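## Task

Remove the orange microphone from its stand and set it down on an empty area of the table, where it must rest motionless without contact with any other item on the table. At the end the stand must be standing upright on the table. No stand may tilt far while its own microphone is in contact with it. Releasing the orange microphone while it is moving quickly, or letting it drop or slide downward more than a few centimetres in total, may count as failure. A result that holds only because the robot is still supporting it is not accepted.

## Robot and tools

ROBOT AND FRAME. Two arms, left_arm and right_arm, each with six joints and a two-finger gripper. Hand positions are reported in one world frame: origin on the table surface midway between the arms, +x pointing away from the robot over the table, +z upward, and left_arm mounted on the +y side. The arm names do not refer to image sides. Loose objects may occasionally get a brief outside push.

execute_actions. Argument "actions" is a list holding zero or one item, plus an optional boolean "pictures" (images come by default). An empty list only reports the current state. A motion item has "rows" (1 to 15 rows) and "steps" (1 to 15, default 15); each step lasts 1/30 s, one row is used per step, and the final row is reused when rows run out. A wait item has only "steps" (up to 300), measured from the previous result, and your reply time is included in it. A refused call moves nothing.

ROW LAYOUT. Every row is a single list of 14 numbers covering both arms, even if one arm stays put: left_arm waist, shoulder, elbow, wrist pitch, wrist yaw, wrist roll, opening, then right_arm in the same seven-slot order. The six joint values are absolute target angles in radians (a joint-space pose, not offsets), matching the Joint positions printout. Stated ranges per arm: waist -2.618 to 3.054, shoulder 0.000 to 3.142, elbow 0.000 to 3.142, wrist pitch -1.571 to 1.571, wrist yaw -1.571 to 1.571, wrist roll -2.094 to 2.094. True ends may differ by up to 0.036 rad. A target more than 0.036 rad beyond a stated end, and farther out than the joint's last reading, gets the call refused; targets past the real end are clipped there and reported with "joint sent to its limit" (possibly about an earlier motion). The opening is an absolute value in [-1, 1]: +1 fully open, -1 closed.

MOTION BEHAVIOUR. Speed is capped: each step the command is kept within a lead of the measured angle of 0.202 rad (waist), 0.258 (shoulder), 0.238 (elbow), 0.573 (wrist pitch), 0.522 (wrist yaw and roll). If targets would move a gripper over 70 mm from where it is measured, all of that arm's targets are pulled back proportionally. Friction may leave a joint about 0.031 rad short, and changes smaller than that may not move it. Between calls the arms keep heading for the last row sent, until all have nearly stopped or a step is HELD; after that only a new action moves or presses further. Fingers already in motion finish their travel.

GRIPPER. Fingers extend along the gripper's +z axis and close along its y axis. end_effector_position is the point between the finger pads, under 1 cm behind the tips. grip_measured is the sensed opening on the command scale; each gripper may read off by about 1 mm, a fixed bias per scene. Away from the extremes, fingers go to where grip_measured would equal the command. To hold something keep commanding below grip_measured: roughly 0.02 lower for a firm hold, less for a lighter one. Pads push about 20 N at most (some less); a quick close can squeeze harder and sometimes spring open.

RESULT LINES. The state line gives, per arm, end_effector_position (metres) and end_effector_quat_wxyz in the world frame; accuracy drops at long reach. Joint positions and Joint velocities list each arm's six joints (rad, rad/s) followed by pad gap (m, m/s; 0.087 m fully open). "joint command not followed" means a clearance check altered or blocked some joint targets; the rest of the row still ran. HELD marks steps where your row was wholly or partly not sent.

zoom_image. Arguments "camera" (cam_head_left, cam_head_right, cam_left_wrist, cam_right_wrist) and "region" [x0, y0, x1, y1] in pixels of that camera's most recent full image, origin top-left, at most 504 by 504. Returns a magnified view.

CAMERAS. All four images are 504x504, ordered cam_head_left, cam_head_right, cam_left_wrist, cam_right_wrist. Calibration is given per camera as pinhole+radial with K, D and T_world_to_cam (world to camera, metres); head cameras may be off by a couple of degrees and several millimetres, and wrist camera poses are derived from joint readings. Results list any camera whose numbers changed.

finished_scene. Argument "scene" (1 or 2), the scene being closed. Answering without any tool call ends all remaining scenes.

THINGS TO AVOID. Knocking anything off the table; arms striking or pressing against each other; tipping a stand while its microphone touches it; opening the gripper while the microphone still moves fast, or dropping it more than a few centimetres; slams and hard pushes. Release only once the microphone rests on the table, then move the gripper away so nothing depends on the robot. Watch motor heat from holding loads: a MOTOR HOT warning appears at 75 °C, at 90 °C that arm is halted for 10 s (OVER-TEMPERATURE FAULT), and at 100 °C the arm loses holding power and drops. Smooth, economical motion is preferred.

Each tool is called after "Request:" as name(argument=value, ...), one argument or row to a line, values as JSON.

## Session

I'll start by looking at the current state.

Request:
execute_actions(
  actions=[],
)

Scene clock: 0.00 s of 4800.00 s.
left_arm: end_effector_position=(+0.6229, +0.3338, +0.3589) grip_measured=+1.000 end_effector_quat_wxyz=(+0.684, -0.333, +0.581, +0.289) | right_arm: end_effector_position=(+0.1942, -0.2109, +0.1894) grip_measured=+1.000 end_effector_quat_wxyz=(-0.071, +0.453, +0.883, +0.102)
Joint positions: left_arm=[-0.155  2.178  2.067  0.369 -1.154  0.115  0.087] | right_arm=[ 0.388  1.323  1.302 -1.488 -0.242  1.332  0.087]
Joint velocities: left_arm=[-0.002 -0.002 -0.012  0.007 -0.022 -0.037  0.   ] | right_arm=[-0.017  0.007 -0.022  0.022 -0.037 -0.095  0.   ]

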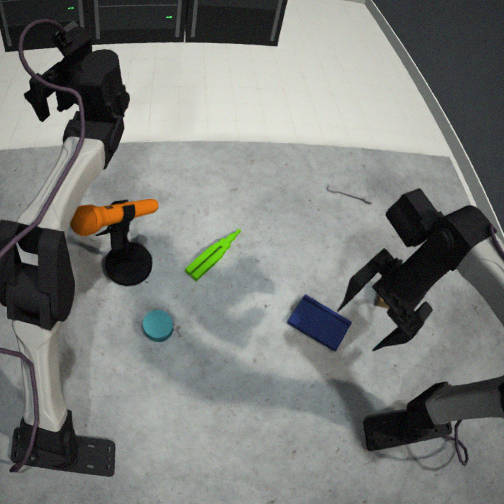

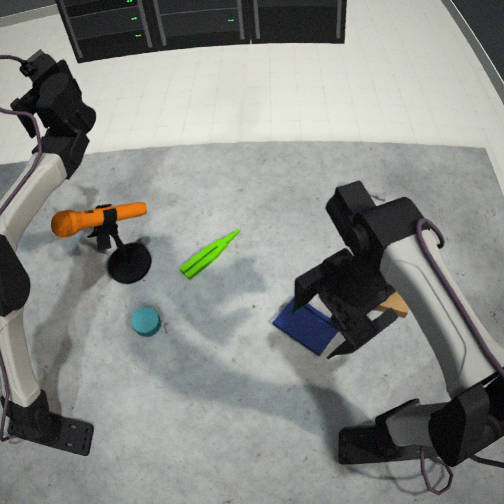

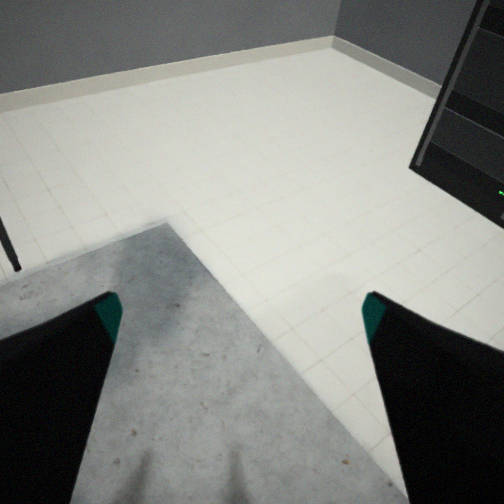

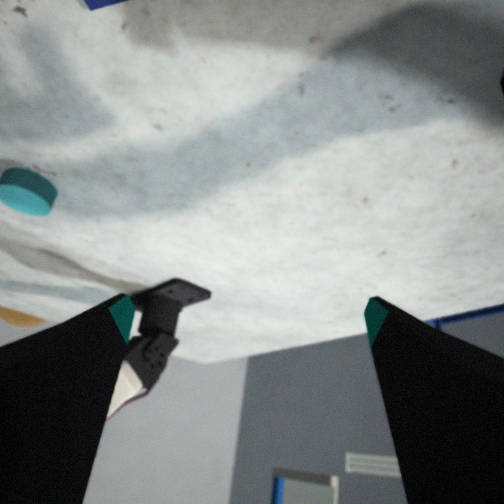

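Request:
zoom_image(
  camera="cam_head_left",
  region=[50, 170, 190, 310],
)

Request:
zoom_image(
  camera="cam_head_right",
  region=[30, 170, 170, 310],
)

Region (50, 170, 190, 310) of cam_head_left's 504x504 image, scaled by 3.600, with more detail than that image has.

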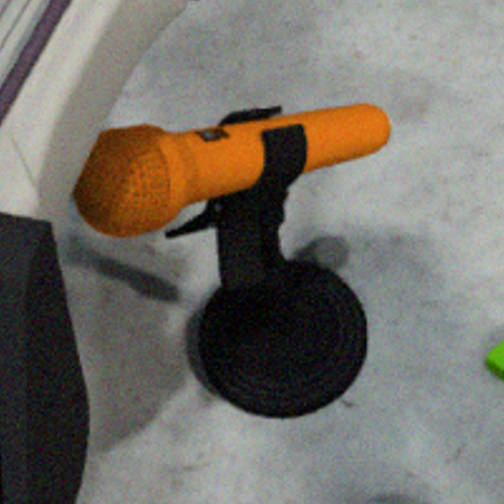

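Region (30, 170, 170, 310) of cam_head_right's 504x504 image, scaled by 3.600, with more detail than that image has.

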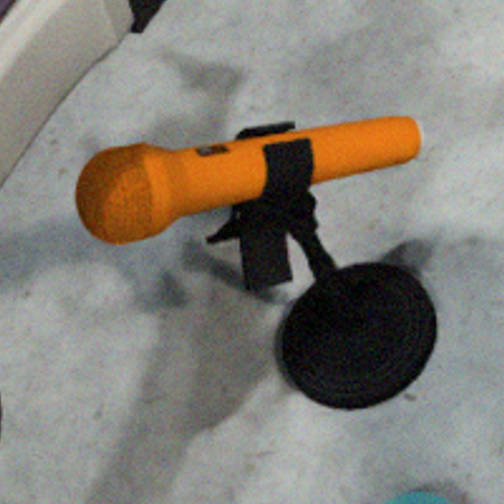

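Request:
zoom_image(
  camera="cam_head_right",
  region=[75, 195, 135, 255],
)

Request:
zoom_image(
  camera="cam_head_left",
  region=[90, 190, 150, 250],
)

Region (75, 195, 135, 255) of cam_head_right's 504x504 image, scaled by 8.400, with more detail than that image has.

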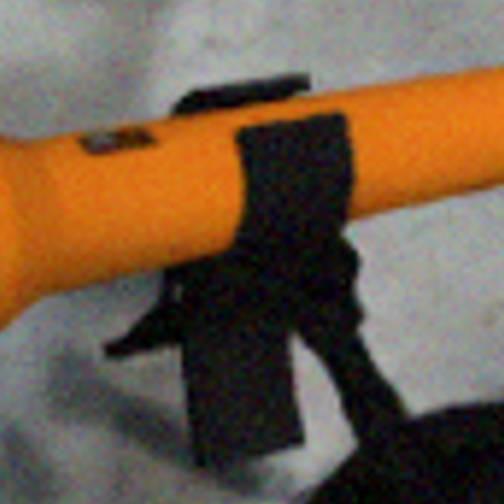

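Region (90, 190, 150, 250) of cam_head_left's 504x504 image, scaled by 8.400, with more detail than that image has.

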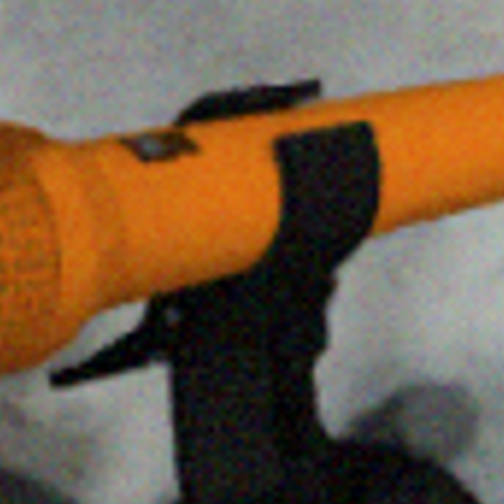

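Request:
execute_actions(
  actions=[
    {"rows": [[-0.155,2.15,2.06,0.369,-1.14,0.115,1, 0.40,1.33,1.29,-1.40,-0.235,1.29,1],[-0.15,2.10,2.05,0.369,-1.12,0.115,1, 0.42,1.34,1.27,-1.25,-0.22,1.22,1],[-0.14,2.04,2.04,0.369,-1.09,0.115,1, 0.45,1.36,1.24,-1.08,-0.2,1.12,1],[-0.13,1.97,2.02,0.369,-1.05,0.115,1, 0.49,1.38,1.20,-0.9,-0.18,1.0,1],[-0.11,1.9,2.0,0.369,-1.0,0.115,1, 0.53,1.40,1.16,-0.7,-0.16,0.9,1],[-0.09,1.83,1.98,0.369,-0.95,0.115,1, 0.57,1.42,1.11,-0.5,-0.14,0.8,1],[-0.07,1.76,1.96,0.369,-0.9,0.115,1, 0.61,1.45,1.05,-0.3,-0.12,0.7,1],[-0.05,1.69,1.94,0.369,-0.85,0.115,1, 0.65,1.48,0.99,-0.1,-0.1,0.6,1],[-0.03,1.62,1.92,0.369,-0.8,0.115,1, 0.69,1.51,0.93,0.1,-0.08,0.5,1],[-0.01,1.56,1.91,0.369,-0.77,0.115,1, 0.73,1.54,0.87,0.3,-0.06,0.4,1],[0,1.5,1.9,0.369,-0.75,0.115,1, 0.77,1.56,0.81,0.5,-0.04,0.3,1],[0,1.5,1.9,0.369,-0.75,0.115,1, 0.81,1.58,0.76,0.65,-0.02,0.2,1],[0,1.5,1.9,0.369,-0.75,0.115,1, 0.84,1.60,0.71,0.8,-0.01,0.1,1],[0,1.5,1.9,0.369,-0.75,0.115,1, 0.86,1.61,0.67,0.9,0,0.04,1],[0,1.5,1.9,0.369,-0.75,0.115,1, 0.87,1.62,0.652,0.968,0,0,1]], "steps": 15},
  ],
  pictures=false,
)

Scene clock: 120.37 s of 4800.00 s.
left_arm: end_effector_position=(+0.5053, +0.3961, +0.5521) grip_measured=+1.000 end_effector_quat_wxyz=(+0.793, -0.328, +0.472, +0.203) | right_arm: end_effector_position=(+0.2362, -0.1115, +0.0213) grip_measured=+1.000 end_effector_quat_wxyz=(+0.193, -0.189, +0.948, +0.168)
Joint positions: left_arm=[-0.036  1.725  1.955  0.347 -0.9    0.115  0.087] | right_arm=[ 0.819  1.539  0.798 -0.315 -0.053  0.426  0.087]
Joint velocities: left_arm=[ 0.242 -1.204 -0.1    0.007  0.374 -0.007  0.   ] | right_arm=[ 0.974 -1.067 -0.794  1.883  0.593 -2.762  0.   ]
Steps of this call (steps 1 to 90: nothing new was sent; then 116.87 s passed at rest; steps 91 to 105: all 15 steps of this action). Readings (joint positions):
91: left_arm=[-0.155 2.178 2.067 0.369 -1.153 0.115] | right_arm=[0.388 1.323 1.302 -1.482 -0.242 1.327]
92: left_arm=[-0.155 2.173 2.066 0.366 -1.149 0.115] | right_arm=[0.391 1.323 1.300 -1.455 -0.240 1.312]
94: left_arm=[-0.155 2.139 2.045 0.354 -1.127 0.115] | right_arm=[0.423 1.325 1.276 -1.316 -0.223 1.234]
98: left_arm=[-0.140 2.015 2.010 0.347 -1.056 0.115] | right_arm=[0.547 1.378 1.156 -0.939 -0.179 0.996]
105: the state above

Request:
execute_actions(
  actions=[
    {"steps": 15},
  ],
)

Scene clock: 121.33 s of 4800.00 s.
left_arm: end_effector_position=(+0.4056, +0.4012, +0.6487) grip_measured=+1.000 end_effector_quat_wxyz=(+0.861, -0.305, +0.380, +0.143) | right_arm: end_effector_position=(+0.3407, -0.0025, +0.1820) grip_measured=+1.000 end_effector_quat_wxyz=(+0.649, -0.290, +0.634, +0.305)
Joint positions: left_arm=[-0.012  1.487  1.921  0.376 -0.76   0.115  0.087] | right_arm=[ 0.87   1.605  0.673  0.961 -0.011  0.01   0.087]
Joint velocities: left_arm=[-0.002 -0.002 -0.017 -0.081  0.022 -0.037  0.   ] | right_arm=[-0.002 -0.007 -0.002  0.007  0.037 -0.007  0.   ]
Steps of this call (steps 1 to 29: the robot went on to your last target). Readings (joint positions):
1: left_arm=[-0.028 1.682 1.952 0.348 -0.884 0.115] | right_arm=[0.846 1.528 0.763 -0.202 -0.046 0.341]
2: left_arm=[-0.022 1.638 1.947 0.348 -0.866 0.115] | right_arm=[0.862 1.543 0.735 -0.089 -0.040 0.273]
4: left_arm=[-0.015 1.553 1.937 0.353 -0.828 0.115] | right_arm=[0.870 1.568 0.694 0.112 -0.030 0.177]
8: left_arm=[-0.012 1.464 1.937 0.392 -0.790 0.115] | right_arm=[0.870 1.605 0.673 0.456 -0.020 0.090]
29: the state above
camera_calibration (this result's frames):
cam_left_wrist: T_world_to_cam=[[0.478602, -0.77527, 0.412184, -0.152728], [-0.0075813, -0.473072, -0.880991, 0.786054], [0.877999, 0.41852, -0.232291, -0.231022], [0, 0, 0, 1]] pos_world=[0.281892, 0.350142, 0.701794]
cam_right_wrist: T_world_to_cam=[[0.766231, -0.642563, -0.00195349, -0.268321], [-0.482435, -0.573271, -0.662282, 0.307838], [0.424438, 0.508403, -0.749252, 0.135474], [0, 0, 0, 1]] pos_world=[0.296608, -0.0648137, 0.304856]

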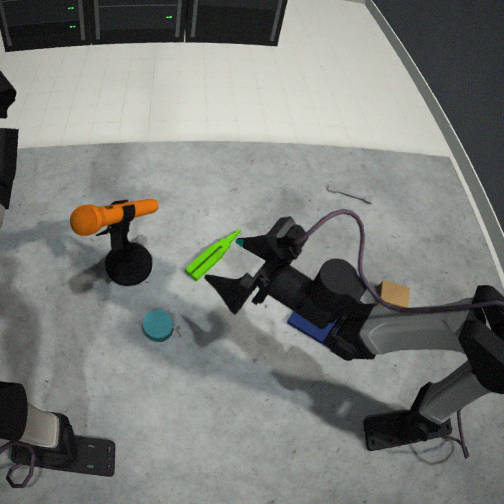

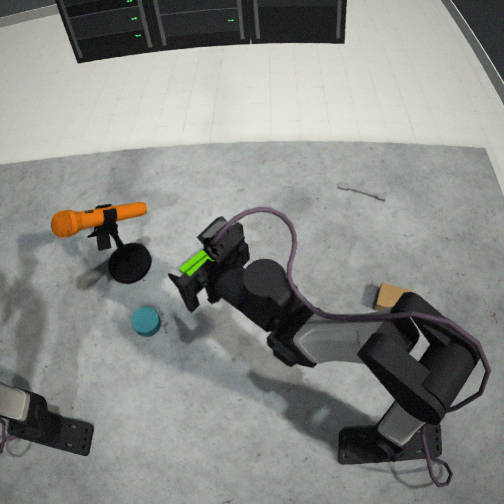

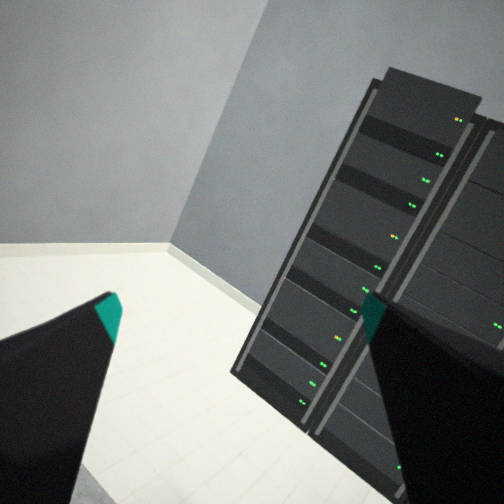

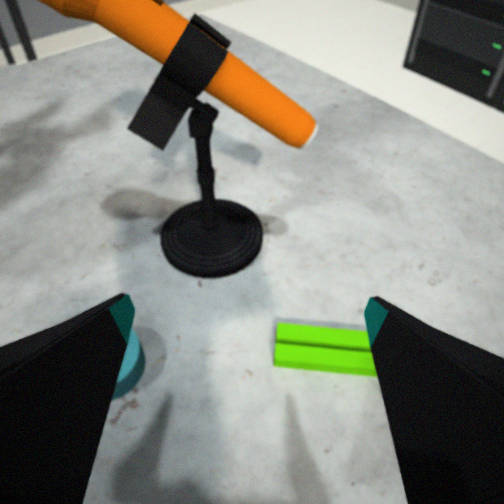

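Request:
zoom_image(
  camera="cam_right_wrist",
  region=[60, 0, 340, 280],
)

Region (60, 0, 340, 280) of cam_right_wrist's 504x504 image, scaled by 1.800, with more detail than that image has.

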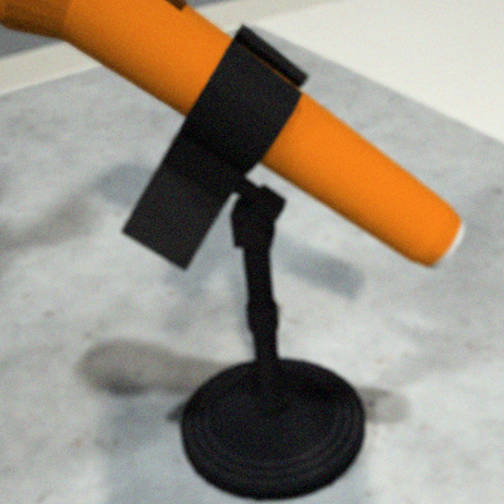

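Request:
zoom_image(
  camera="cam_head_left",
  region=[180, 200, 320, 340],
)

Request:
zoom_image(
  camera="cam_head_right",
  region=[140, 200, 280, 340],
)

Region (180, 200, 320, 340) of cam_head_left's 504x504 image, scaled by 3.600, with more detail than that image has.

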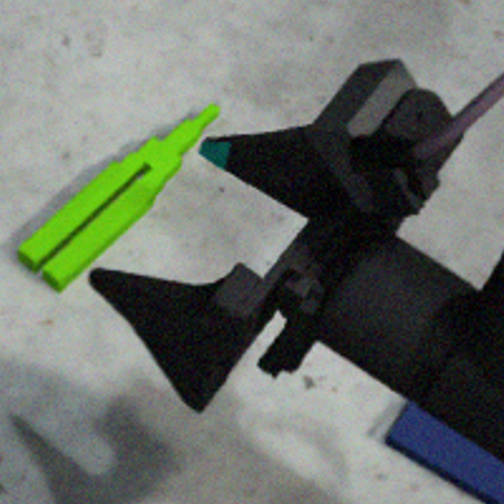

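Region (140, 200, 280, 340) of cam_head_right's 504x504 image, scaled by 3.600, with more detail than that image has.

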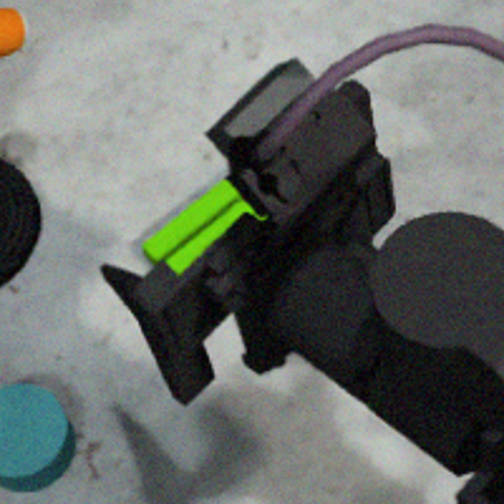

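Request:
execute_actions(
  actions=[
    {"rows": [[-0.013,1.49,1.92,0.371,-0.76,0.117,1,0.87,1.607,0.674,0.962,0,0,1],[-0.017,1.49,1.92,0.356,-0.759,0.122,1,0.871,1.612,0.678,0.963,0,0,1],[-0.024,1.49,1.92,0.331,-0.758,0.131,1,0.871,1.622,0.684,0.966,0,0,1],[-0.033,1.49,1.92,0.297,-0.757,0.143,1,0.873,1.634,0.692,0.97,0,0,1],[-0.045,1.49,1.92,0.253,-0.755,0.158,1,0.874,1.65,0.703,0.975,0,0,1],[-0.059,1.49,1.92,0.2,-0.753,0.177,1,0.876,1.67,0.715,0.981,0,0,1],[-0.075,1.49,1.92,0.14,-0.751,0.198,1,0.878,1.692,0.73,0.988,0,0,1],[-0.094,1.49,1.92,0.072,-0.748,0.222,1,0.88,1.717,0.746,0.995,0,0,1],[-0.114,1.49,1.92,-0.003,-0.745,0.248,1,0.882,1.745,0.764,1.004,0,0,1],[-0.135,1.49,1.92,-0.084,-0.742,0.276,1,0.885,1.774,0.783,1.013,0,0,1],[-0.158,1.49,1.92,-0.169,-0.739,0.306,1,0.888,1.806,0.804,1.022,0,0,1],[-0.182,1.49,1.92,-0.259,-0.735,0.338,1,0.891,1.839,0.825,1.033,0,0,1],[-0.207,1.49,1.92,-0.352,-0.731,0.37,1,0.894,1.873,0.848,1.043,0,0,1],[-0.233,1.49,1.92,-0.447,-0.728,0.403,1,0.897,1.908,0.87,1.054,0,0,1],[-0.259,1.49,1.92,-0.543,-0.724,0.437,1,0.9,1.944,0.894,1.065,0,0,1]], "steps": 15},
  ],
  pictures=false,
)

Request:
execute_actions(
  actions=[
    {"rows": [[-0.284,1.49,1.92,-0.639,-0.72,0.471,1,0.903,1.979,0.917,1.075,0,0,1],[-0.31,1.49,1.92,-0.734,-0.717,0.504,1,0.906,2.014,0.939,1.086,0,0,1],[-0.335,1.49,1.92,-0.827,-0.713,0.536,1,0.909,2.048,0.962,1.096,0,0,1],[-0.359,1.49,1.92,-0.917,-0.709,0.568,1,0.912,2.081,0.983,1.107,0,0,1],[-0.382,1.49,1.92,-1.003,-0.706,0.598,1,0.915,2.113,1.004,1.116,0,0,1],[-0.403,1.49,1.92,-1.083,-0.703,0.626,1,0.918,2.142,1.023,1.125,0,0,1],[-0.423,1.49,1.92,-1.158,-0.7,0.652,1,0.92,2.17,1.041,1.134,0,0,1],[-0.442,1.49,1.92,-1.226,-0.697,0.676,1,0.922,2.195,1.057,1.141,0,0,1],[-0.458,1.49,1.92,-1.286,-0.695,0.697,1,0.924,2.217,1.072,1.148,0,0,1],[-0.472,1.49,1.92,-1.339,-0.693,0.716,1,0.926,2.237,1.084,1.154,0,0,1],[-0.484,1.49,1.92,-1.383,-0.691,0.731,1,0.927,2.253,1.095,1.159,0,0,1],[-0.493,1.49,1.92,-1.417,-0.69,0.743,1,0.929,2.265,1.103,1.163,0,0,1],[-0.5,1.49,1.92,-1.442,-0.689,0.752,1,0.929,2.275,1.109,1.166,0,0,1],[-0.504,1.49,1.92,-1.457,-0.688,0.757,1,0.93,2.28,1.113,1.167,0,0,1],[-0.505,1.49,1.92,-1.462,-0.688,0.759,1,0.93,2.282,1.114,1.168,0,0,1]], "steps": 15},
  ],
  pictures=false,
)

Request:
execute_actions(
  actions=[
    {"rows": [[-0.505,1.49,1.918,-1.462,-0.688,0.759,1,0.93,2.282,1.114,1.168,0,0,1],[-0.505,1.493,1.912,-1.462,-0.688,0.759,1,0.93,2.282,1.114,1.168,0,0,1],[-0.505,1.496,1.902,-1.462,-0.688,0.759,1,0.93,2.282,1.114,1.168,0,0,1],[-0.505,1.501,1.89,-1.462,-0.688,0.759,1,0.93,2.282,1.114,1.168,0,0,1],[-0.505,1.506,1.874,-1.462,-0.688,0.759,1,0.93,2.282,1.114,1.168,0,0,1],[-0.505,1.512,1.856,-1.462,-0.688,0.759,1,0.93,2.282,1.114,1.168,0,0,1],[-0.505,1.519,1.838,-1.462,-0.688,0.759,1,0.93,2.282,1.114,1.168,0,0,1],[-0.505,1.526,1.818,-1.462,-0.688,0.759,1,0.93,2.282,1.114,1.168,0,0,1],[-0.505,1.533,1.8,-1.462,-0.688,0.759,1,0.93,2.282,1.114,1.168,0,0,1],[-0.505,1.539,1.782,-1.462,-0.688,0.759,1,0.93,2.282,1.114,1.168,0,0,1],[-0.505,1.544,1.766,-1.462,-0.688,0.759,1,0.93,2.282,1.114,1.168,0,0,1],[-0.505,1.549,1.754,-1.462,-0.688,0.759,1,0.93,2.282,1.114,1.168,0,0,1],[-0.505,1.552,1.744,-1.462,-0.688,0.759,1,0.93,2.282,1.114,1.168,0,0,1],[-0.505,1.555,1.736,-1.462,-0.688,0.759,1,0.93,2.282,1.114,1.168,0,0,1]], "steps": 15},
  ],
  pictures=false,
)

Request:
execute_actions(
  actions=[
    {"steps": 10},
  ],
)

Scene clock: 241.83 s of 4800.00 s.
left_arm: end_effector_position=(+0.4467, +0.3240, +0.5430) grip_measured=+1.000 end_effector_quat_wxyz=(+0.733, -0.105, +0.632, +0.231) | right_arm: end_effector_position=(+0.3695, +0.0395, +0.1512) grip_measured=+1.000 end_effector_quat_wxyz=(+0.643, -0.296, +0.637, +0.305)
Joint positions: left_arm=[-0.202  1.487  1.921 -0.186 -0.746  0.31   0.087] | right_arm=[ 0.881  1.858  0.84   1.031 -0.009  0.009  0.087]
Joint velocities: left_arm=[-0.725 -0.002 -0.032 -2.308  0.154  0.799  0.   ] | right_arm=[ 0.095  1.009  0.662  0.154  0.022 -0.022  0.   ]
Steps of this call (steps 1 to 30: the robot went on to your last target; steps 31 to 120: nothing new was sent; then 116.00 s passed at rest; steps 121 to 135: all 15 steps of this action). Readings (joint positions):
121: left_arm=[-0.012 1.487 1.921 0.376 -0.760 0.115] | right_arm=[0.870 1.605 0.673 0.964 -0.010 0.009]
122: left_arm=[-0.012 1.487 1.921 0.375 -0.760 0.115] | right_arm=[0.870 1.605 0.673 0.964 -0.010 0.009]
124: left_arm=[-0.012 1.487 1.921 0.362 -0.760 0.119] | right_arm=[0.870 1.605 0.673 0.964 -0.010 0.009]
128: left_arm=[-0.049 1.487 1.921 0.259 -0.760 0.156] | right_arm=[0.870 1.648 0.703 0.981 -0.010 0.009]
135: the state above

Scene clock: 242.33 s of 4800.00 s.
left_arm: end_effector_position=(+0.3520, +0.2648, +0.3669) grip_measured=+1.000 end_effector_quat_wxyz=(+0.302, +0.433, +0.779, +0.339) | right_arm: end_effector_position=(+0.3921, +0.0997, +0.0654) grip_measured=+1.000 end_effector_quat_wxyz=(+0.622, -0.315, +0.647, +0.310)
Joint positions: left_arm=[-0.489  1.487  1.921 -1.305 -0.697  0.698  0.087] | right_arm=[ 0.918  2.255  1.084  1.136 -0.009  0.009  0.087]
Joint velocities: left_arm=[-0.12   0.002 -0.027 -1.121  0.051  0.359  0.   ] | right_arm=[ 0.027  0.178  0.1    0.066 -0.022  0.022  0.   ]
Steps of this call (steps 1 to 15: all 15 steps of this action). Readings (joint positions):
1: left_arm=[-0.228 1.487 1.921 -0.270 -0.742 0.340] | right_arm=[0.885 1.893 0.862 1.040 -0.009 0.009]
2: left_arm=[-0.254 1.487 1.921 -0.356 -0.739 0.369] | right_arm=[0.889 1.929 0.885 1.048 -0.009 0.009]
4: left_arm=[-0.306 1.487 1.921 -0.533 -0.730 0.431] | right_arm=[0.895 2.000 0.930 1.066 -0.009 0.009]
8: left_arm=[-0.399 1.487 1.921 -0.877 -0.714 0.550] | right_arm=[0.907 2.127 1.009 1.099 -0.009 0.009]
15: the state above

Scene clock: 242.83 s of 4800.00 s.
left_arm: end_effector_position=(+0.3353, +0.2755, +0.3011) grip_measured=+1.000 end_effector_quat_wxyz=(+0.135, +0.526, +0.764, +0.347) | right_arm: end_effector_position=(+0.3938, +0.1026, +0.0720) grip_measured=+1.000 end_effector_quat_wxyz=(+0.631, -0.310, +0.637, +0.315)
Joint positions: left_arm=[-0.493  1.539  1.765 -1.447 -0.694  0.75   0.087] | right_arm=[ 0.919  2.262  1.094  1.163 -0.009  0.009  0.087]
Joint velocities: left_arm=[-0.017  0.227 -0.271 -0.007  0.022 -0.007  0.   ] | right_arm=[-0.002 -0.002  0.002 -0.051 -0.095 -0.022  0.   ]
Steps of this call (steps 1 to 15: all 15 steps of this action). Readings (joint positions):
1: left_arm=[-0.492 1.487 1.921 -1.337 -0.695 0.709] | right_arm=[0.919 2.260 1.087 1.138 -0.009 0.009]
2: left_arm=[-0.493 1.487 1.921 -1.362 -0.695 0.718] | right_arm=[0.919 2.262 1.088 1.141 -0.009 0.009]
4: left_arm=[-0.493 1.487 1.921 -1.397 -0.695 0.731] | right_arm=[0.919 2.262 1.090 1.147 -0.009 0.009]
8: left_arm=[-0.493 1.488 1.880 -1.425 -0.695 0.743] | right_arm=[0.919 2.262 1.094 1.159 -0.009 0.009]
15: the state above

Scene clock: 243.17 s of 4800.00 s.
left_arm: end_effector_position=(+0.3358, +0.2750, +0.2947) grip_measured=+1.000 end_effector_quat_wxyz=(+0.122, +0.532, +0.763, +0.346) | right_arm: end_effector_position=(+0.3938, +0.1026, +0.0721) grip_measured=+1.000 end_effector_quat_wxyz=(+0.631, -0.310, +0.637, +0.315)
Joint positions: left_arm=[-0.493  1.551  1.753 -1.451 -0.692  0.751  0.087] | right_arm=[ 0.919  2.262  1.094  1.164 -0.009  0.009  0.087]
Joint velocities: left_arm=[-0.012 -0.017  0.002 -0.051 -0.051 -0.007  0.   ] | right_arm=[ 0.007  0.007 -0.002 -0.037  0.051 -0.007  0.   ]
Steps of this call (steps 1 to 10: the robot went on to your last target). Readings (joint positions):
1: left_arm=[-0.493 1.545 1.758 -1.449 -0.693 0.751] | right_arm=[0.919 2.262 1.094 1.163 -0.009 0.009]
2: left_arm=[-0.493 1.549 1.754 -1.450 -0.693 0.751] | right_arm=[0.919 2.262 1.094 1.163 -0.009 0.009]
4: left_arm=[-0.493 1.551 1.753 -1.451 -0.692 0.751] | right_arm=[0.919 2.262 1.094 1.164 -0.009 0.009]
8: left_arm=[-0.493 1.551 1.753 -1.451 -0.692 0.751] | right_arm=[0.919 2.262 1.094 1.164 -0.009 0.009]
10: the state above
camera_calibration (this result's frames):
cam_left_wrist: T_world_to_cam=[[-0.729744, -0.193407, -0.655795, 0.489255], [-0.682159, 0.270737, 0.679235, -0.0238842], [0.0461792, 0.943024, -0.329503, -0.0354853], [0, 0, 0, 1]] pos_world=[0.342377, 0.134555, 0.325382]
cam_right_wrist: T_world_to_cam=[[0.795946, -0.605365, -0.00170426, -0.25719], [-0.467637, -0.613066, -0.636762, 0.317397], [0.384429, 0.507625, -0.771059, -0.00544466], [0, 0, 0, 1]] pos_world=[0.355229, 0.0416555, 0.19747]

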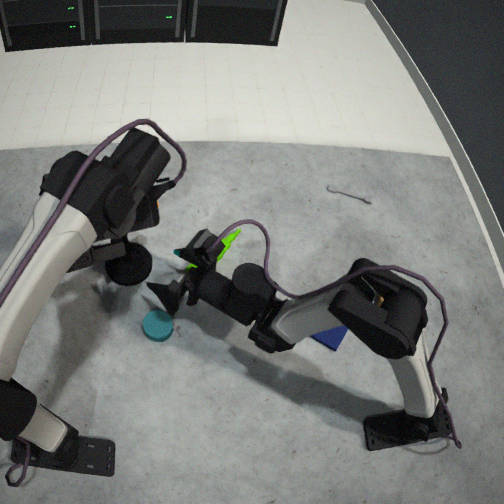

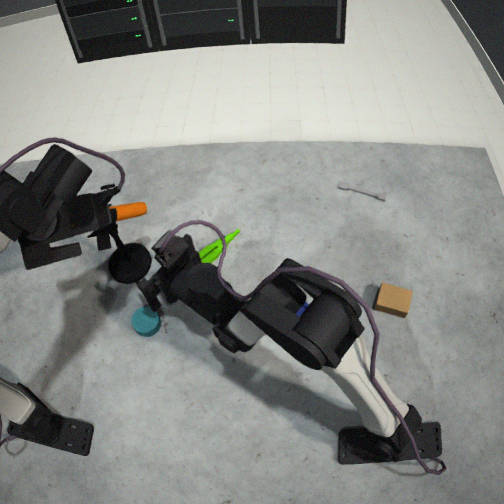

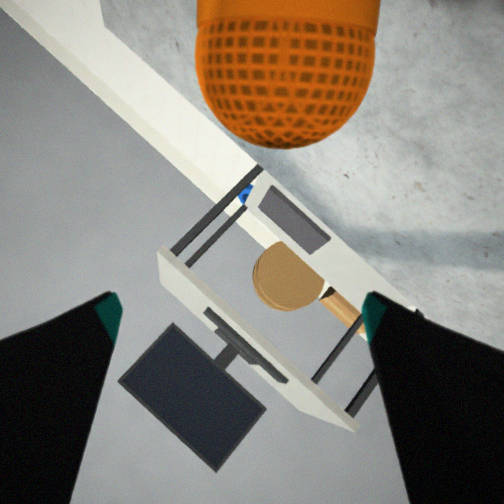

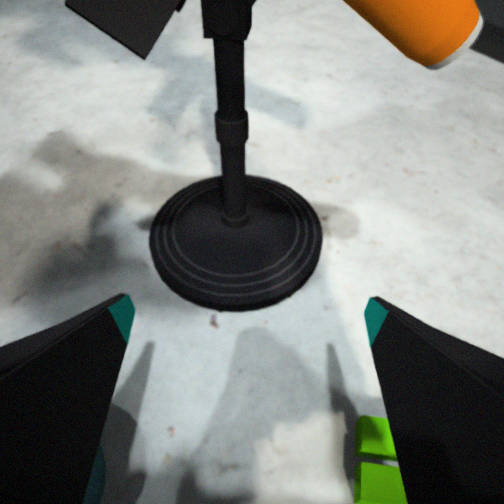

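Request:
zoom_image(
  camera="cam_right_wrist",
  region=[130, 90, 350, 330],
)

Request:
zoom_image(
  camera="cam_head_left",
  region=[90, 210, 230, 350],
)

Request:
zoom_image(
  camera="cam_head_right",
  region=[80, 190, 220, 330],
)

Region (130, 90, 350, 330) of cam_right_wrist's 504x504 image, scaled by 2.100, with more detail than that image has; it fills the left 462 columns of this view, and the rest is white.

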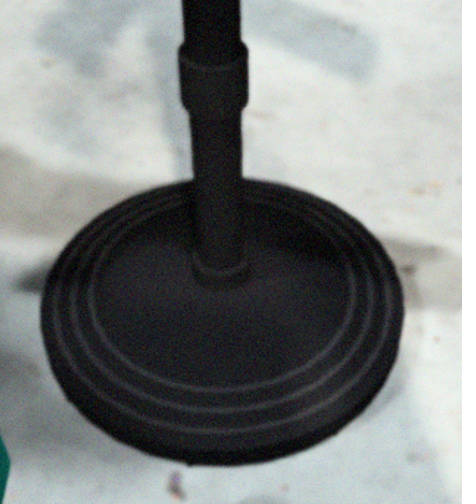

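Region (90, 210, 230, 350) of cam_head_left's 504x504 image, scaled by 3.600, with more detail than that image has.

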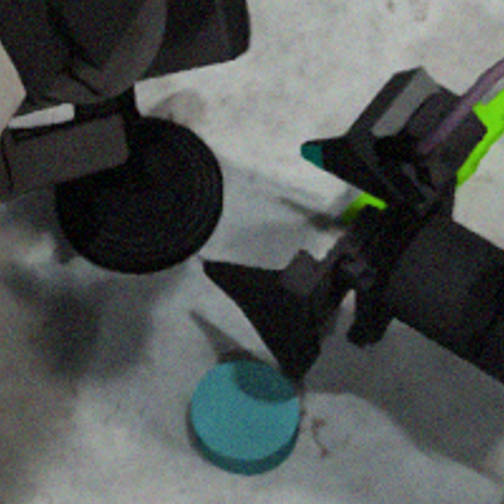

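Region (80, 190, 220, 330) of cam_head_right's 504x504 image, scaled by 3.600, with more detail than that image has.

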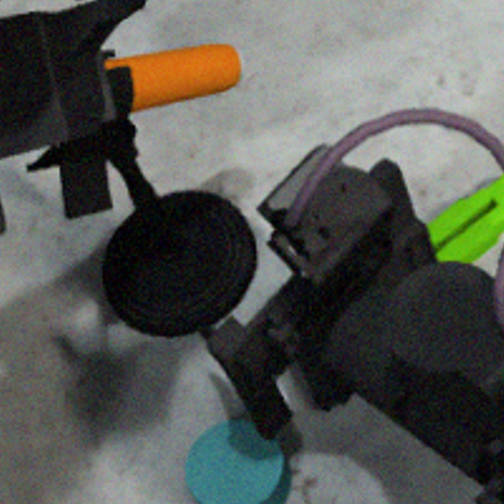

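Request:
execute_actions(
  actions=[
    {"rows": [[-0.505,1.555,1.745,-1.445,-0.695,0.748,1,0.93,2.283,1.115,1.159,0,0,1],[-0.505,1.557,1.745,-1.444,-0.695,0.748,1,0.93,2.285,1.12,1.157,0,0,1],[-0.506,1.559,1.745,-1.442,-0.695,0.747,1,0.931,2.29,1.127,1.154,0,0,1],[-0.507,1.562,1.745,-1.44,-0.695,0.746,1,0.931,2.296,1.138,1.15,0,0,1],[-0.508,1.566,1.745,-1.438,-0.695,0.745,1,0.932,2.303,1.151,1.144,0,0,1],[-0.509,1.571,1.745,-1.434,-0.696,0.744,1,0.932,2.312,1.167,1.138,0,0,1],[-0.511,1.576,1.745,-1.431,-0.696,0.743,1,0.933,2.322,1.185,1.13,0,0,1],[-0.512,1.583,1.745,-1.427,-0.696,0.742,1,0.934,2.334,1.205,1.121,0,0,1],[-0.514,1.589,1.745,-1.422,-0.696,0.74,1,0.935,2.347,1.228,1.112,0,0,1],[-0.516,1.597,1.745,-1.417,-0.696,0.738,1,0.936,2.361,1.252,1.102,0,0,1],[-0.518,1.605,1.745,-1.412,-0.697,0.737,1,0.937,2.375,1.277,1.091,0,0,1],[-0.521,1.613,1.745,-1.407,-0.697,0.735,1,0.938,2.391,1.304,1.079,0,0,1],[-0.523,1.621,1.745,-1.401,-0.697,0.733,1,0.939,2.407,1.332,1.067,0,0,1],[-0.525,1.63,1.745,-1.395,-0.697,0.731,1,0.939,2.423,1.361,1.055,0,0,1],[-0.528,1.639,1.745,-1.39,-0.698,0.729,1,0.939,2.44,1.39,1.043,0,0,1]], "steps": 15},
  ],
  pictures=false,
)

Request:
execute_actions(
  actions=[
    {"rows": [[-0.53,1.647,1.745,-1.384,-0.698,0.727,1,0.939,2.456,1.418,1.031,0,0,1],[-0.532,1.656,1.745,-1.378,-0.698,0.725,1,0.939,2.472,1.447,1.019,0,0,1],[-0.534,1.664,1.745,-1.372,-0.698,0.723,1,0.939,2.488,1.475,1.007,0,0,1],[-0.537,1.672,1.745,-1.367,-0.699,0.721,1,0.939,2.504,1.502,0.995,0,0,1],[-0.539,1.68,1.745,-1.362,-0.699,0.72,1,0.939,2.518,1.527,0.985,0,0,1],[-0.541,1.688,1.745,-1.357,-0.699,0.718,1,0.939,2.532,1.551,0.974,0,0,1],[-0.543,1.694,1.745,-1.352,-0.699,0.716,1,0.939,2.545,1.574,0.965,0,0,1],[-0.544,1.701,1.745,-1.348,-0.699,0.715,1,0.939,2.557,1.594,0.956,0,0,1],[-0.546,1.706,1.745,-1.345,-0.7,0.714,1,0.939,2.567,1.612,0.948,0,0,1],[-0.547,1.711,1.745,-1.341,-0.7,0.713,1,0.939,2.576,1.628,0.942,0,0,1],[-0.548,1.715,1.745,-1.339,-0.7,0.712,1,0.939,2.583,1.641,0.936,0,0,1],[-0.549,1.718,1.745,-1.337,-0.7,0.711,1,0.939,2.589,1.652,0.932,0,0,1],[-0.55,1.72,1.745,-1.335,-0.7,0.71,1,0.939,2.594,1.659,0.929,0,0,1],[-0.55,1.722,1.745,-1.334,-0.7,0.71,1,0.939,2.596,1.664,0.927,0,0,1],[-0.55,1.722,1.745,-1.334,-0.7,0.71,1,0.939,2.597,1.665,0.926,0,0,1]], "steps": 15},
  ],
  pictures=false,
)

Request:
execute_actions(
  actions=[
    {"steps": 10},
  ],
)

Scene clock: 278.97 s of 4800.00 s.
left_arm: end_effector_position=(+0.3460, +0.2623, +0.2823) grip_measured=+1.000 end_effector_quat_wxyz=(+0.115, +0.540, +0.759, +0.345) | right_arm: end_effector_position=(+0.4188, +0.1420, +0.0811) grip_measured=+1.000 end_effector_quat_wxyz=(+0.647, -0.304, +0.619, +0.325)
Joint positions: left_arm=[-0.51   1.6    1.753 -1.426 -0.692  0.743  0.087] | right_arm=[ 0.926  2.383  1.325  1.106 -0.009  0.009  0.087]
Joint velocities: left_arm=[-0.066  0.291  0.002  0.154 -0.022 -0.095  0.   ] | right_arm=[ 0.061  0.471  0.833 -0.33  -0.022 -0.007  0.   ]
Steps of this call (steps 1 to 30: the robot went on to your last target; steps 31 to 120: nothing new was sent; then 31.30 s passed at rest; steps 121 to 135: all 15 steps of this action). Readings (joint positions):
121: left_arm=[-0.493 1.551 1.753 -1.451 -0.692 0.751] | right_arm=[0.919 2.262 1.094 1.164 -0.009 0.009]
122: left_arm=[-0.493 1.551 1.753 -1.451 -0.692 0.751] | right_arm=[0.919 2.262 1.094 1.164 -0.009 0.009]
124: left_arm=[-0.493 1.551 1.753 -1.451 -0.692 0.751] | right_arm=[0.919 2.264 1.100 1.163 -0.009 0.009]
128: left_arm=[-0.493 1.551 1.753 -1.449 -0.692 0.751] | right_arm=[0.919 2.288 1.154 1.157 -0.009 0.009]
135: the state above

Scene clock: 279.47 s of 4800.00 s.
left_arm: end_effector_position=(+0.3675, +0.2368, +0.2542) grip_measured=+1.000 end_effector_quat_wxyz=(+0.108, +0.547, +0.757, +0.342) | right_arm: end_effector_position=(+0.4492, +0.1839, +0.0633) grip_measured=+1.000 end_effector_quat_wxyz=(+0.641, -0.308, +0.624, +0.323)
Joint positions: left_arm=[-0.536  1.703  1.753 -1.357 -0.692  0.721  0.087] | right_arm=[ 0.929  2.566  1.638  0.96  -0.009  0.009  0.087]
Joint velocities: left_arm=[-0.012  0.056 -0.002  0.007 -0.037 -0.037  0.   ] | right_arm=[-0.012  0.076  0.134 -0.154  0.007 -0.007  0.   ]
Steps of this call (steps 1 to 15: all 15 steps of this action). Readings (joint positions):
1: left_arm=[-0.512 1.610 1.753 -1.420 -0.692 0.742] | right_arm=[0.928 2.400 1.353 1.095 -0.009 0.009]
2: left_arm=[-0.515 1.621 1.753 -1.415 -0.692 0.740] | right_arm=[0.928 2.417 1.381 1.083 -0.009 0.009]
4: left_arm=[-0.519 1.640 1.753 -1.404 -0.692 0.736] | right_arm=[0.929 2.450 1.438 1.060 -0.009 0.009]
8: left_arm=[-0.528 1.671 1.753 -1.383 -0.692 0.730] | right_arm=[0.929 2.509 1.539 1.015 -0.009 0.009]
15: the state above

Scene clock: 279.80 s of 4800.00 s.
left_arm: end_effector_position=(+0.3687, +0.2357, +0.2537) grip_measured=+1.000 end_effector_quat_wxyz=(+0.111, +0.545, +0.758, +0.342) | right_arm: end_effector_position=(+0.4495, +0.1843, +0.0601) grip_measured=+1.000 end_effector_quat_wxyz=(+0.637, -0.310, +0.628, +0.321)
Joint positions: left_arm=[-0.536  1.705  1.753 -1.349 -0.692  0.718  0.087] | right_arm=[ 0.929  2.569  1.644  0.944 -0.009  0.009  0.087]
Joint velocities: left_arm=[ 0.007  0.012  0.032  0.051  0.037 -0.022  0.   ] | right_arm=[-0.002  0.002 -0.002 -0.037 -0.022 -0.037  0.   ]
Steps of this call (steps 1 to 10: the robot went on to your last target). Readings (joint positions):
1: left_arm=[-0.536 1.705 1.753 -1.355 -0.692 0.720] | right_arm=[0.929 2.568 1.641 0.956 -0.009 0.009]
2: left_arm=[-0.536 1.705 1.753 -1.353 -0.692 0.720] | right_arm=[0.929 2.569 1.643 0.953 -0.009 0.009]
4: left_arm=[-0.536 1.705 1.753 -1.352 -0.692 0.719] | right_arm=[0.929 2.569 1.643 0.948 -0.009 0.009]
8: left_arm=[-0.536 1.705 1.753 -1.350 -0.692 0.718] | right_arm=[0.929 2.569 1.644 0.945 -0.009 0.009]
10: the state above
camera_calibration (this result's frames):
cam_left_wrist: T_world_to_cam=[[-0.753061, -0.171408, -0.63523, 0.476962], [-0.655714, 0.275048, 0.703127, 0.0202133], [0.0541975, 0.946027, -0.319523, -0.0195883], [0, 0, 0, 1]] pos_world=[0.373498, 0.0947267, 0.28251]
cam_right_wrist: T_world_to_cam=[[0.801477, -0.598024, -0.00138102, -0.255956], [-0.452704, -0.605205, -0.654817, 0.378768], [0.390761, 0.525446, -0.755786, -0.0846319], [0, 0, 0, 1]] pos_world=[0.409683, 0.120634, 0.183707]

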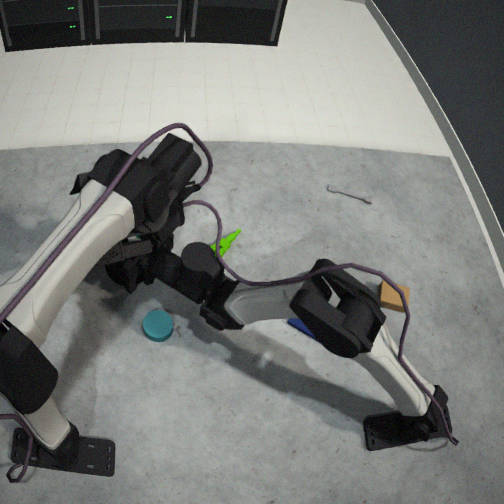

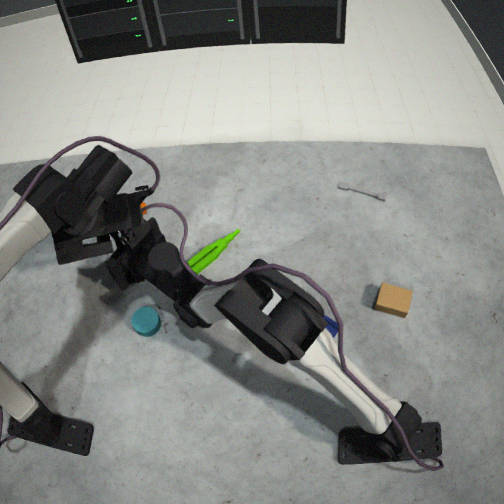

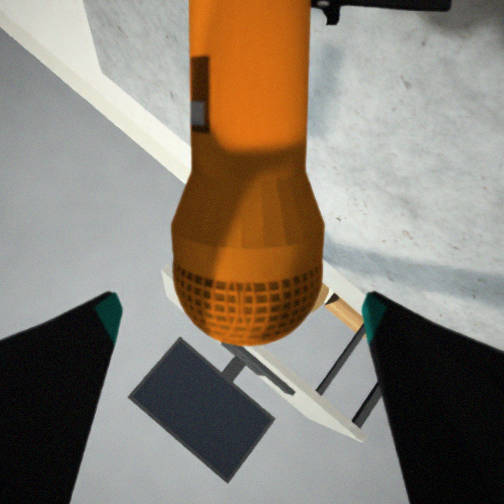

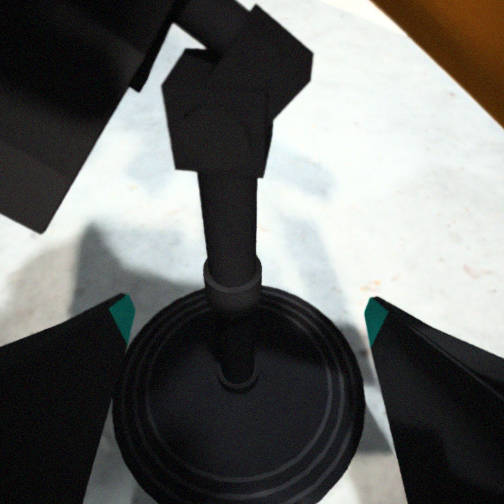

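Request:
execute_actions(
  actions=[
    {"rows": [[-0.55,1.722,1.76,-1.334,-0.7,0.71,1,0.94,2.599,1.665,0.926,0,0,1],[-0.55,1.724,1.768,-1.333,-0.7,0.71,1,0.941,2.601,1.665,0.926,0,0,0.95],[-0.55,1.726,1.771,-1.332,-0.701,0.71,1,0.942,2.603,1.665,0.926,0,0,0.87],[-0.551,1.73,1.772,-1.33,-0.701,0.709,1,0.943,2.605,1.665,0.926,0,0,0.77],[-0.551,1.734,1.773,-1.328,-0.702,0.709,1,0.944,2.607,1.665,0.926,0,0,0.67],[-0.551,1.739,1.774,-1.325,-0.702,0.709,1,0.945,2.609,1.665,0.926,0,0,0.57],[-0.552,1.744,1.775,-1.322,-0.703,0.708,1,0.946,2.61,1.665,0.926,0,0,0.47],[-0.552,1.751,1.777,-1.318,-0.703,0.708,1,0.946,2.61,1.665,0.926,0,0,0.37],[-0.553,1.758,1.779,-1.315,-0.704,0.707,1,0.946,2.61,1.665,0.926,0,0,0.27],[-0.553,1.766,1.781,-1.31,-0.704,0.707,1,0.946,2.61,1.665,0.926,0,0,0.17],[-0.554,1.774,1.783,-1.306,-0.705,0.706,1,0.946,2.61,1.665,0.926,0,0,0.07],[-0.554,1.782,1.786,-1.302,-0.705,0.706,1,0.946,2.61,1.665,0.926,0,0,-0.03],[-0.555,1.791,1.789,-1.297,-0.706,0.705,1,0.946,2.61,1.665,0.926,0,0,-0.13],[-0.556,1.8,1.792,-1.292,-0.706,0.704,1,0.946,2.61,1.665,0.926,0,0,-0.23],[-0.557,1.81,1.795,-1.287,-0.707,0.704,0.97,0.946,2.61,1.665,0.926,0,0,-0.32]], "steps": 15},
  ],
  pictures=false,
)

Request:
execute_actions(
  actions=[
    {"rows": [[-0.557,1.819,1.799,-1.282,-0.707,0.703,0.93,0.946,2.61,1.665,0.926,0,0,-0.4],[-0.558,1.828,1.803,-1.277,-0.708,0.702,0.89,0.946,2.61,1.665,0.926,0,0,-0.46],[-0.559,1.837,1.807,-1.272,-0.708,0.702,0.85,0.946,2.61,1.665,0.926,0,0,-0.51],[-0.559,1.845,1.811,-1.268,-0.709,0.701,0.81,0.946,2.61,1.665,0.926,0,0,-0.55],[-0.56,1.853,1.814,-1.263,-0.709,0.7,0.77,0.946,2.61,1.665,0.926,0,0,-0.58],[-0.56,1.861,1.818,-1.259,-0.71,0.7,0.73,0.946,2.61,1.665,0.926,0,0,-0.61],[-0.561,1.868,1.822,-1.256,-0.71,0.699,0.69,0.946,2.61,1.665,0.926,0,0,-0.63],[-0.561,1.875,1.825,-1.252,-0.71,0.699,0.65,0.946,2.61,1.665,0.926,0,0,-0.65],[-0.562,1.88,1.828,-1.249,-0.71,0.698,0.61,0.946,2.61,1.665,0.926,0,0,-0.67],[-0.562,1.885,1.831,-1.246,-0.71,0.698,0.57,0.946,2.61,1.665,0.926,0,0,-0.69],[-0.562,1.889,1.833,-1.244,-0.71,0.698,0.54,0.946,2.61,1.665,0.926,0,0,-0.7],[-0.563,1.893,1.835,-1.242,-0.71,0.697,0.52,0.946,2.61,1.665,0.926,0,0,-0.71],[-0.563,1.895,1.836,-1.241,-0.71,0.697,0.5,0.946,2.61,1.665,0.926,0,0,-0.72],[-0.563,1.897,1.837,-1.24,-0.71,0.697,0.5,0.946,2.61,1.665,0.926,0,0,-0.73],[-0.563,1.897,1.837,-1.24,-0.71,0.697,0.5,0.946,2.61,1.665,0.926,0,0,-0.74]], "steps": 15},
  ],
  pictures=false,
)

Request:
execute_actions(
  actions=[
    {"steps": 10},
  ],
)

Scene clock: 306.67 s of 4800.00 s.
left_arm: end_effector_position=(+0.3806, +0.2269, +0.2340) grip_measured=+0.989 end_effector_quat_wxyz=(+0.094, +0.550, +0.756, +0.343) | right_arm: end_effector_position=(+0.4451, +0.1863, +0.0491) grip_measured=-0.275 end_effector_quat_wxyz=(+0.630, -0.315, +0.633, +0.321)
Joint positions: left_arm=[-0.538  1.774  1.754 -1.32  -0.696  0.714  0.087] | right_arm=[ 0.936  2.584  1.644  0.94  -0.009  0.009  0.032]
Joint velocities: left_arm=[-0.051  0.305  0.11   0.081  0.007 -0.066 -0.032] | right_arm=[-0.002  0.002 -0.002 -0.022 -0.066 -0.095 -0.079]
Steps of this call (steps 1 to 30: the robot went on to your last target; steps 31 to 120: nothing new was sent; then 22.37 s passed at rest; steps 121 to 135: all 15 steps of this action). Readings (joint positions):
121: left_arm=[-0.536 1.705 1.753 -1.349 -0.692 0.718] | right_arm=[0.929 2.569 1.644 0.942 -0.009 0.009]
122: left_arm=[-0.536 1.705 1.753 -1.349 -0.692 0.718] | right_arm=[0.929 2.569 1.644 0.942 -0.009 0.009]
124: left_arm=[-0.536 1.705 1.753 -1.348 -0.692 0.717] | right_arm=[0.929 2.569 1.644 0.942 -0.009 0.009]
128: left_arm=[-0.536 1.713 1.753 -1.343 -0.694 0.717] | right_arm=[0.930 2.571 1.644 0.942 -0.009 0.009]
135: the state above

Scene clock: 307.17 s of 4800.00 s.
left_arm: end_effector_position=(+0.4029, +0.2060, +0.2160) grip_measured=+0.501 end_effector_quat_wxyz=(+0.099, +0.550, +0.754, +0.345) | right_arm: end_effector_position=(+0.4453, +0.1861, +0.0489) grip_measured=-0.732 end_effector_quat_wxyz=(+0.630, -0.313, +0.634, +0.320)
Joint positions: left_arm=[-0.549  1.874  1.806 -1.266 -0.701  0.707  0.066] | right_arm=[ 0.936  2.584  1.644  0.939 -0.005  0.012  0.012]
Joint velocities: left_arm=[-0.032  0.002  0.056 -0.022 -0.022  0.007 -0.002] | right_arm=[-0.027  0.002 -0.002 -0.051 -0.037 -0.095 -0.006]
Steps of this call (steps 1 to 15: all 15 steps of this action). Readings (joint positions):
1: left_arm=[-0.540 1.785 1.759 -1.318 -0.697 0.713] | right_arm=[0.936 2.584 1.644 0.939 -0.009 0.009]
2: left_arm=[-0.541 1.796 1.764 -1.313 -0.697 0.712] | right_arm=[0.936 2.584 1.644 0.939 -0.009 0.009]
4: left_arm=[-0.544 1.815 1.773 -1.303 -0.697 0.711] | right_arm=[0.936 2.584 1.644 0.939 -0.009 0.009]
8: left_arm=[-0.547 1.845 1.790 -1.284 -0.698 0.709] | right_arm=[0.936 2.584 1.644 0.939 -0.009 0.009]
15: the state above

Scene clock: 307.50 s of 4800.00 s.
left_arm: end_effector_position=(+0.4033, +0.2052, +0.2168) grip_measured=+0.500 end_effector_quat_wxyz=(+0.102, +0.550, +0.754, +0.344) | right_arm: end_effector_position=(+0.4454, +0.1860, +0.0489) grip_measured=-0.732 end_effector_quat_wxyz=(+0.630, -0.313, +0.635, +0.320)
Joint positions: left_arm=[-0.551  1.874  1.809 -1.265 -0.701  0.707  0.066] | right_arm=[ 0.936  2.584  1.644  0.939 -0.004  0.012  0.012]
Joint velocities: left_arm=[ 0.002  0.012 -0.007 -0.007 -0.007  0.007 -0.001] | right_arm=[ 0.002 -0.037 -0.012  0.066  0.007 -0.051 -0.001]
Steps of this call (steps 1 to 10: the robot went on to your last target). Readings (joint positions):
1: left_arm=[-0.550 1.874 1.808 -1.266 -0.701 0.707] | right_arm=[0.936 2.584 1.644 0.939 -0.004 0.012]
2: left_arm=[-0.550 1.874 1.809 -1.266 -0.701 0.707] | right_arm=[0.936 2.584 1.644 0.939 -0.004 0.012]
4: left_arm=[-0.551 1.874 1.809 -1.265 -0.701 0.707] | right_arm=[0.936 2.584 1.644 0.939 -0.004 0.012]
8: left_arm=[-0.551 1.874 1.809 -1.265 -0.701 0.707] | right_arm=[0.936 2.584 1.644 0.939 -0.004 0.012]
10: the state above
camera_calibration (this result's frames):
cam_left_wrist: T_world_to_cam=[[-0.761905, -0.157819, -0.628167, 0.473571], [-0.645488, 0.264897, 0.716362, 0.0723489], [0.053344, 0.951274, -0.303697, -0.00862405], [0, 0, 0, 1]] pos_world=[0.407977, 0.0637774, 0.243035]
cam_right_wrist: T_world_to_cam=[[0.803047, -0.595903, -0.00393559, -0.252658], [-0.460047, -0.615741, -0.639703, 0.375164], [0.378778, 0.515522, -0.768612, -0.0845829], [0, 0, 0, 1]] pos_world=[0.407528, 0.124048, 0.173988]

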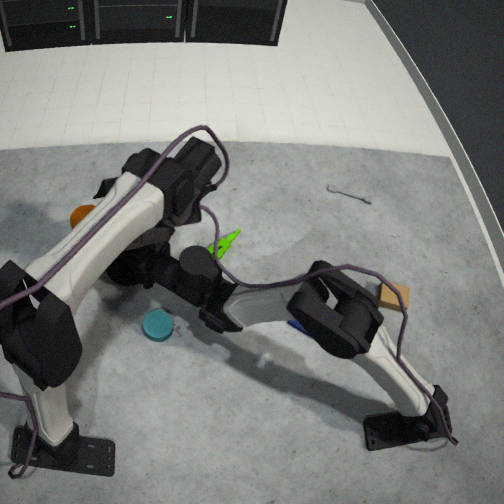

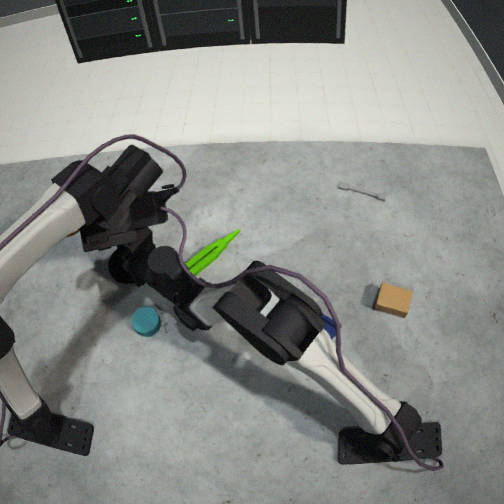

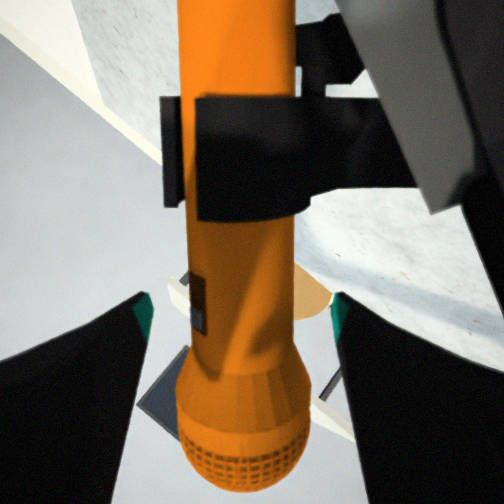

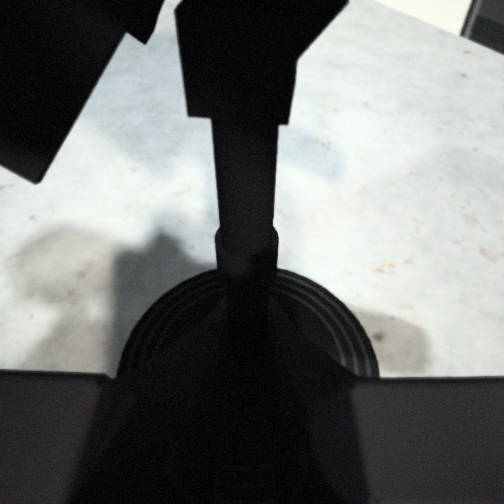

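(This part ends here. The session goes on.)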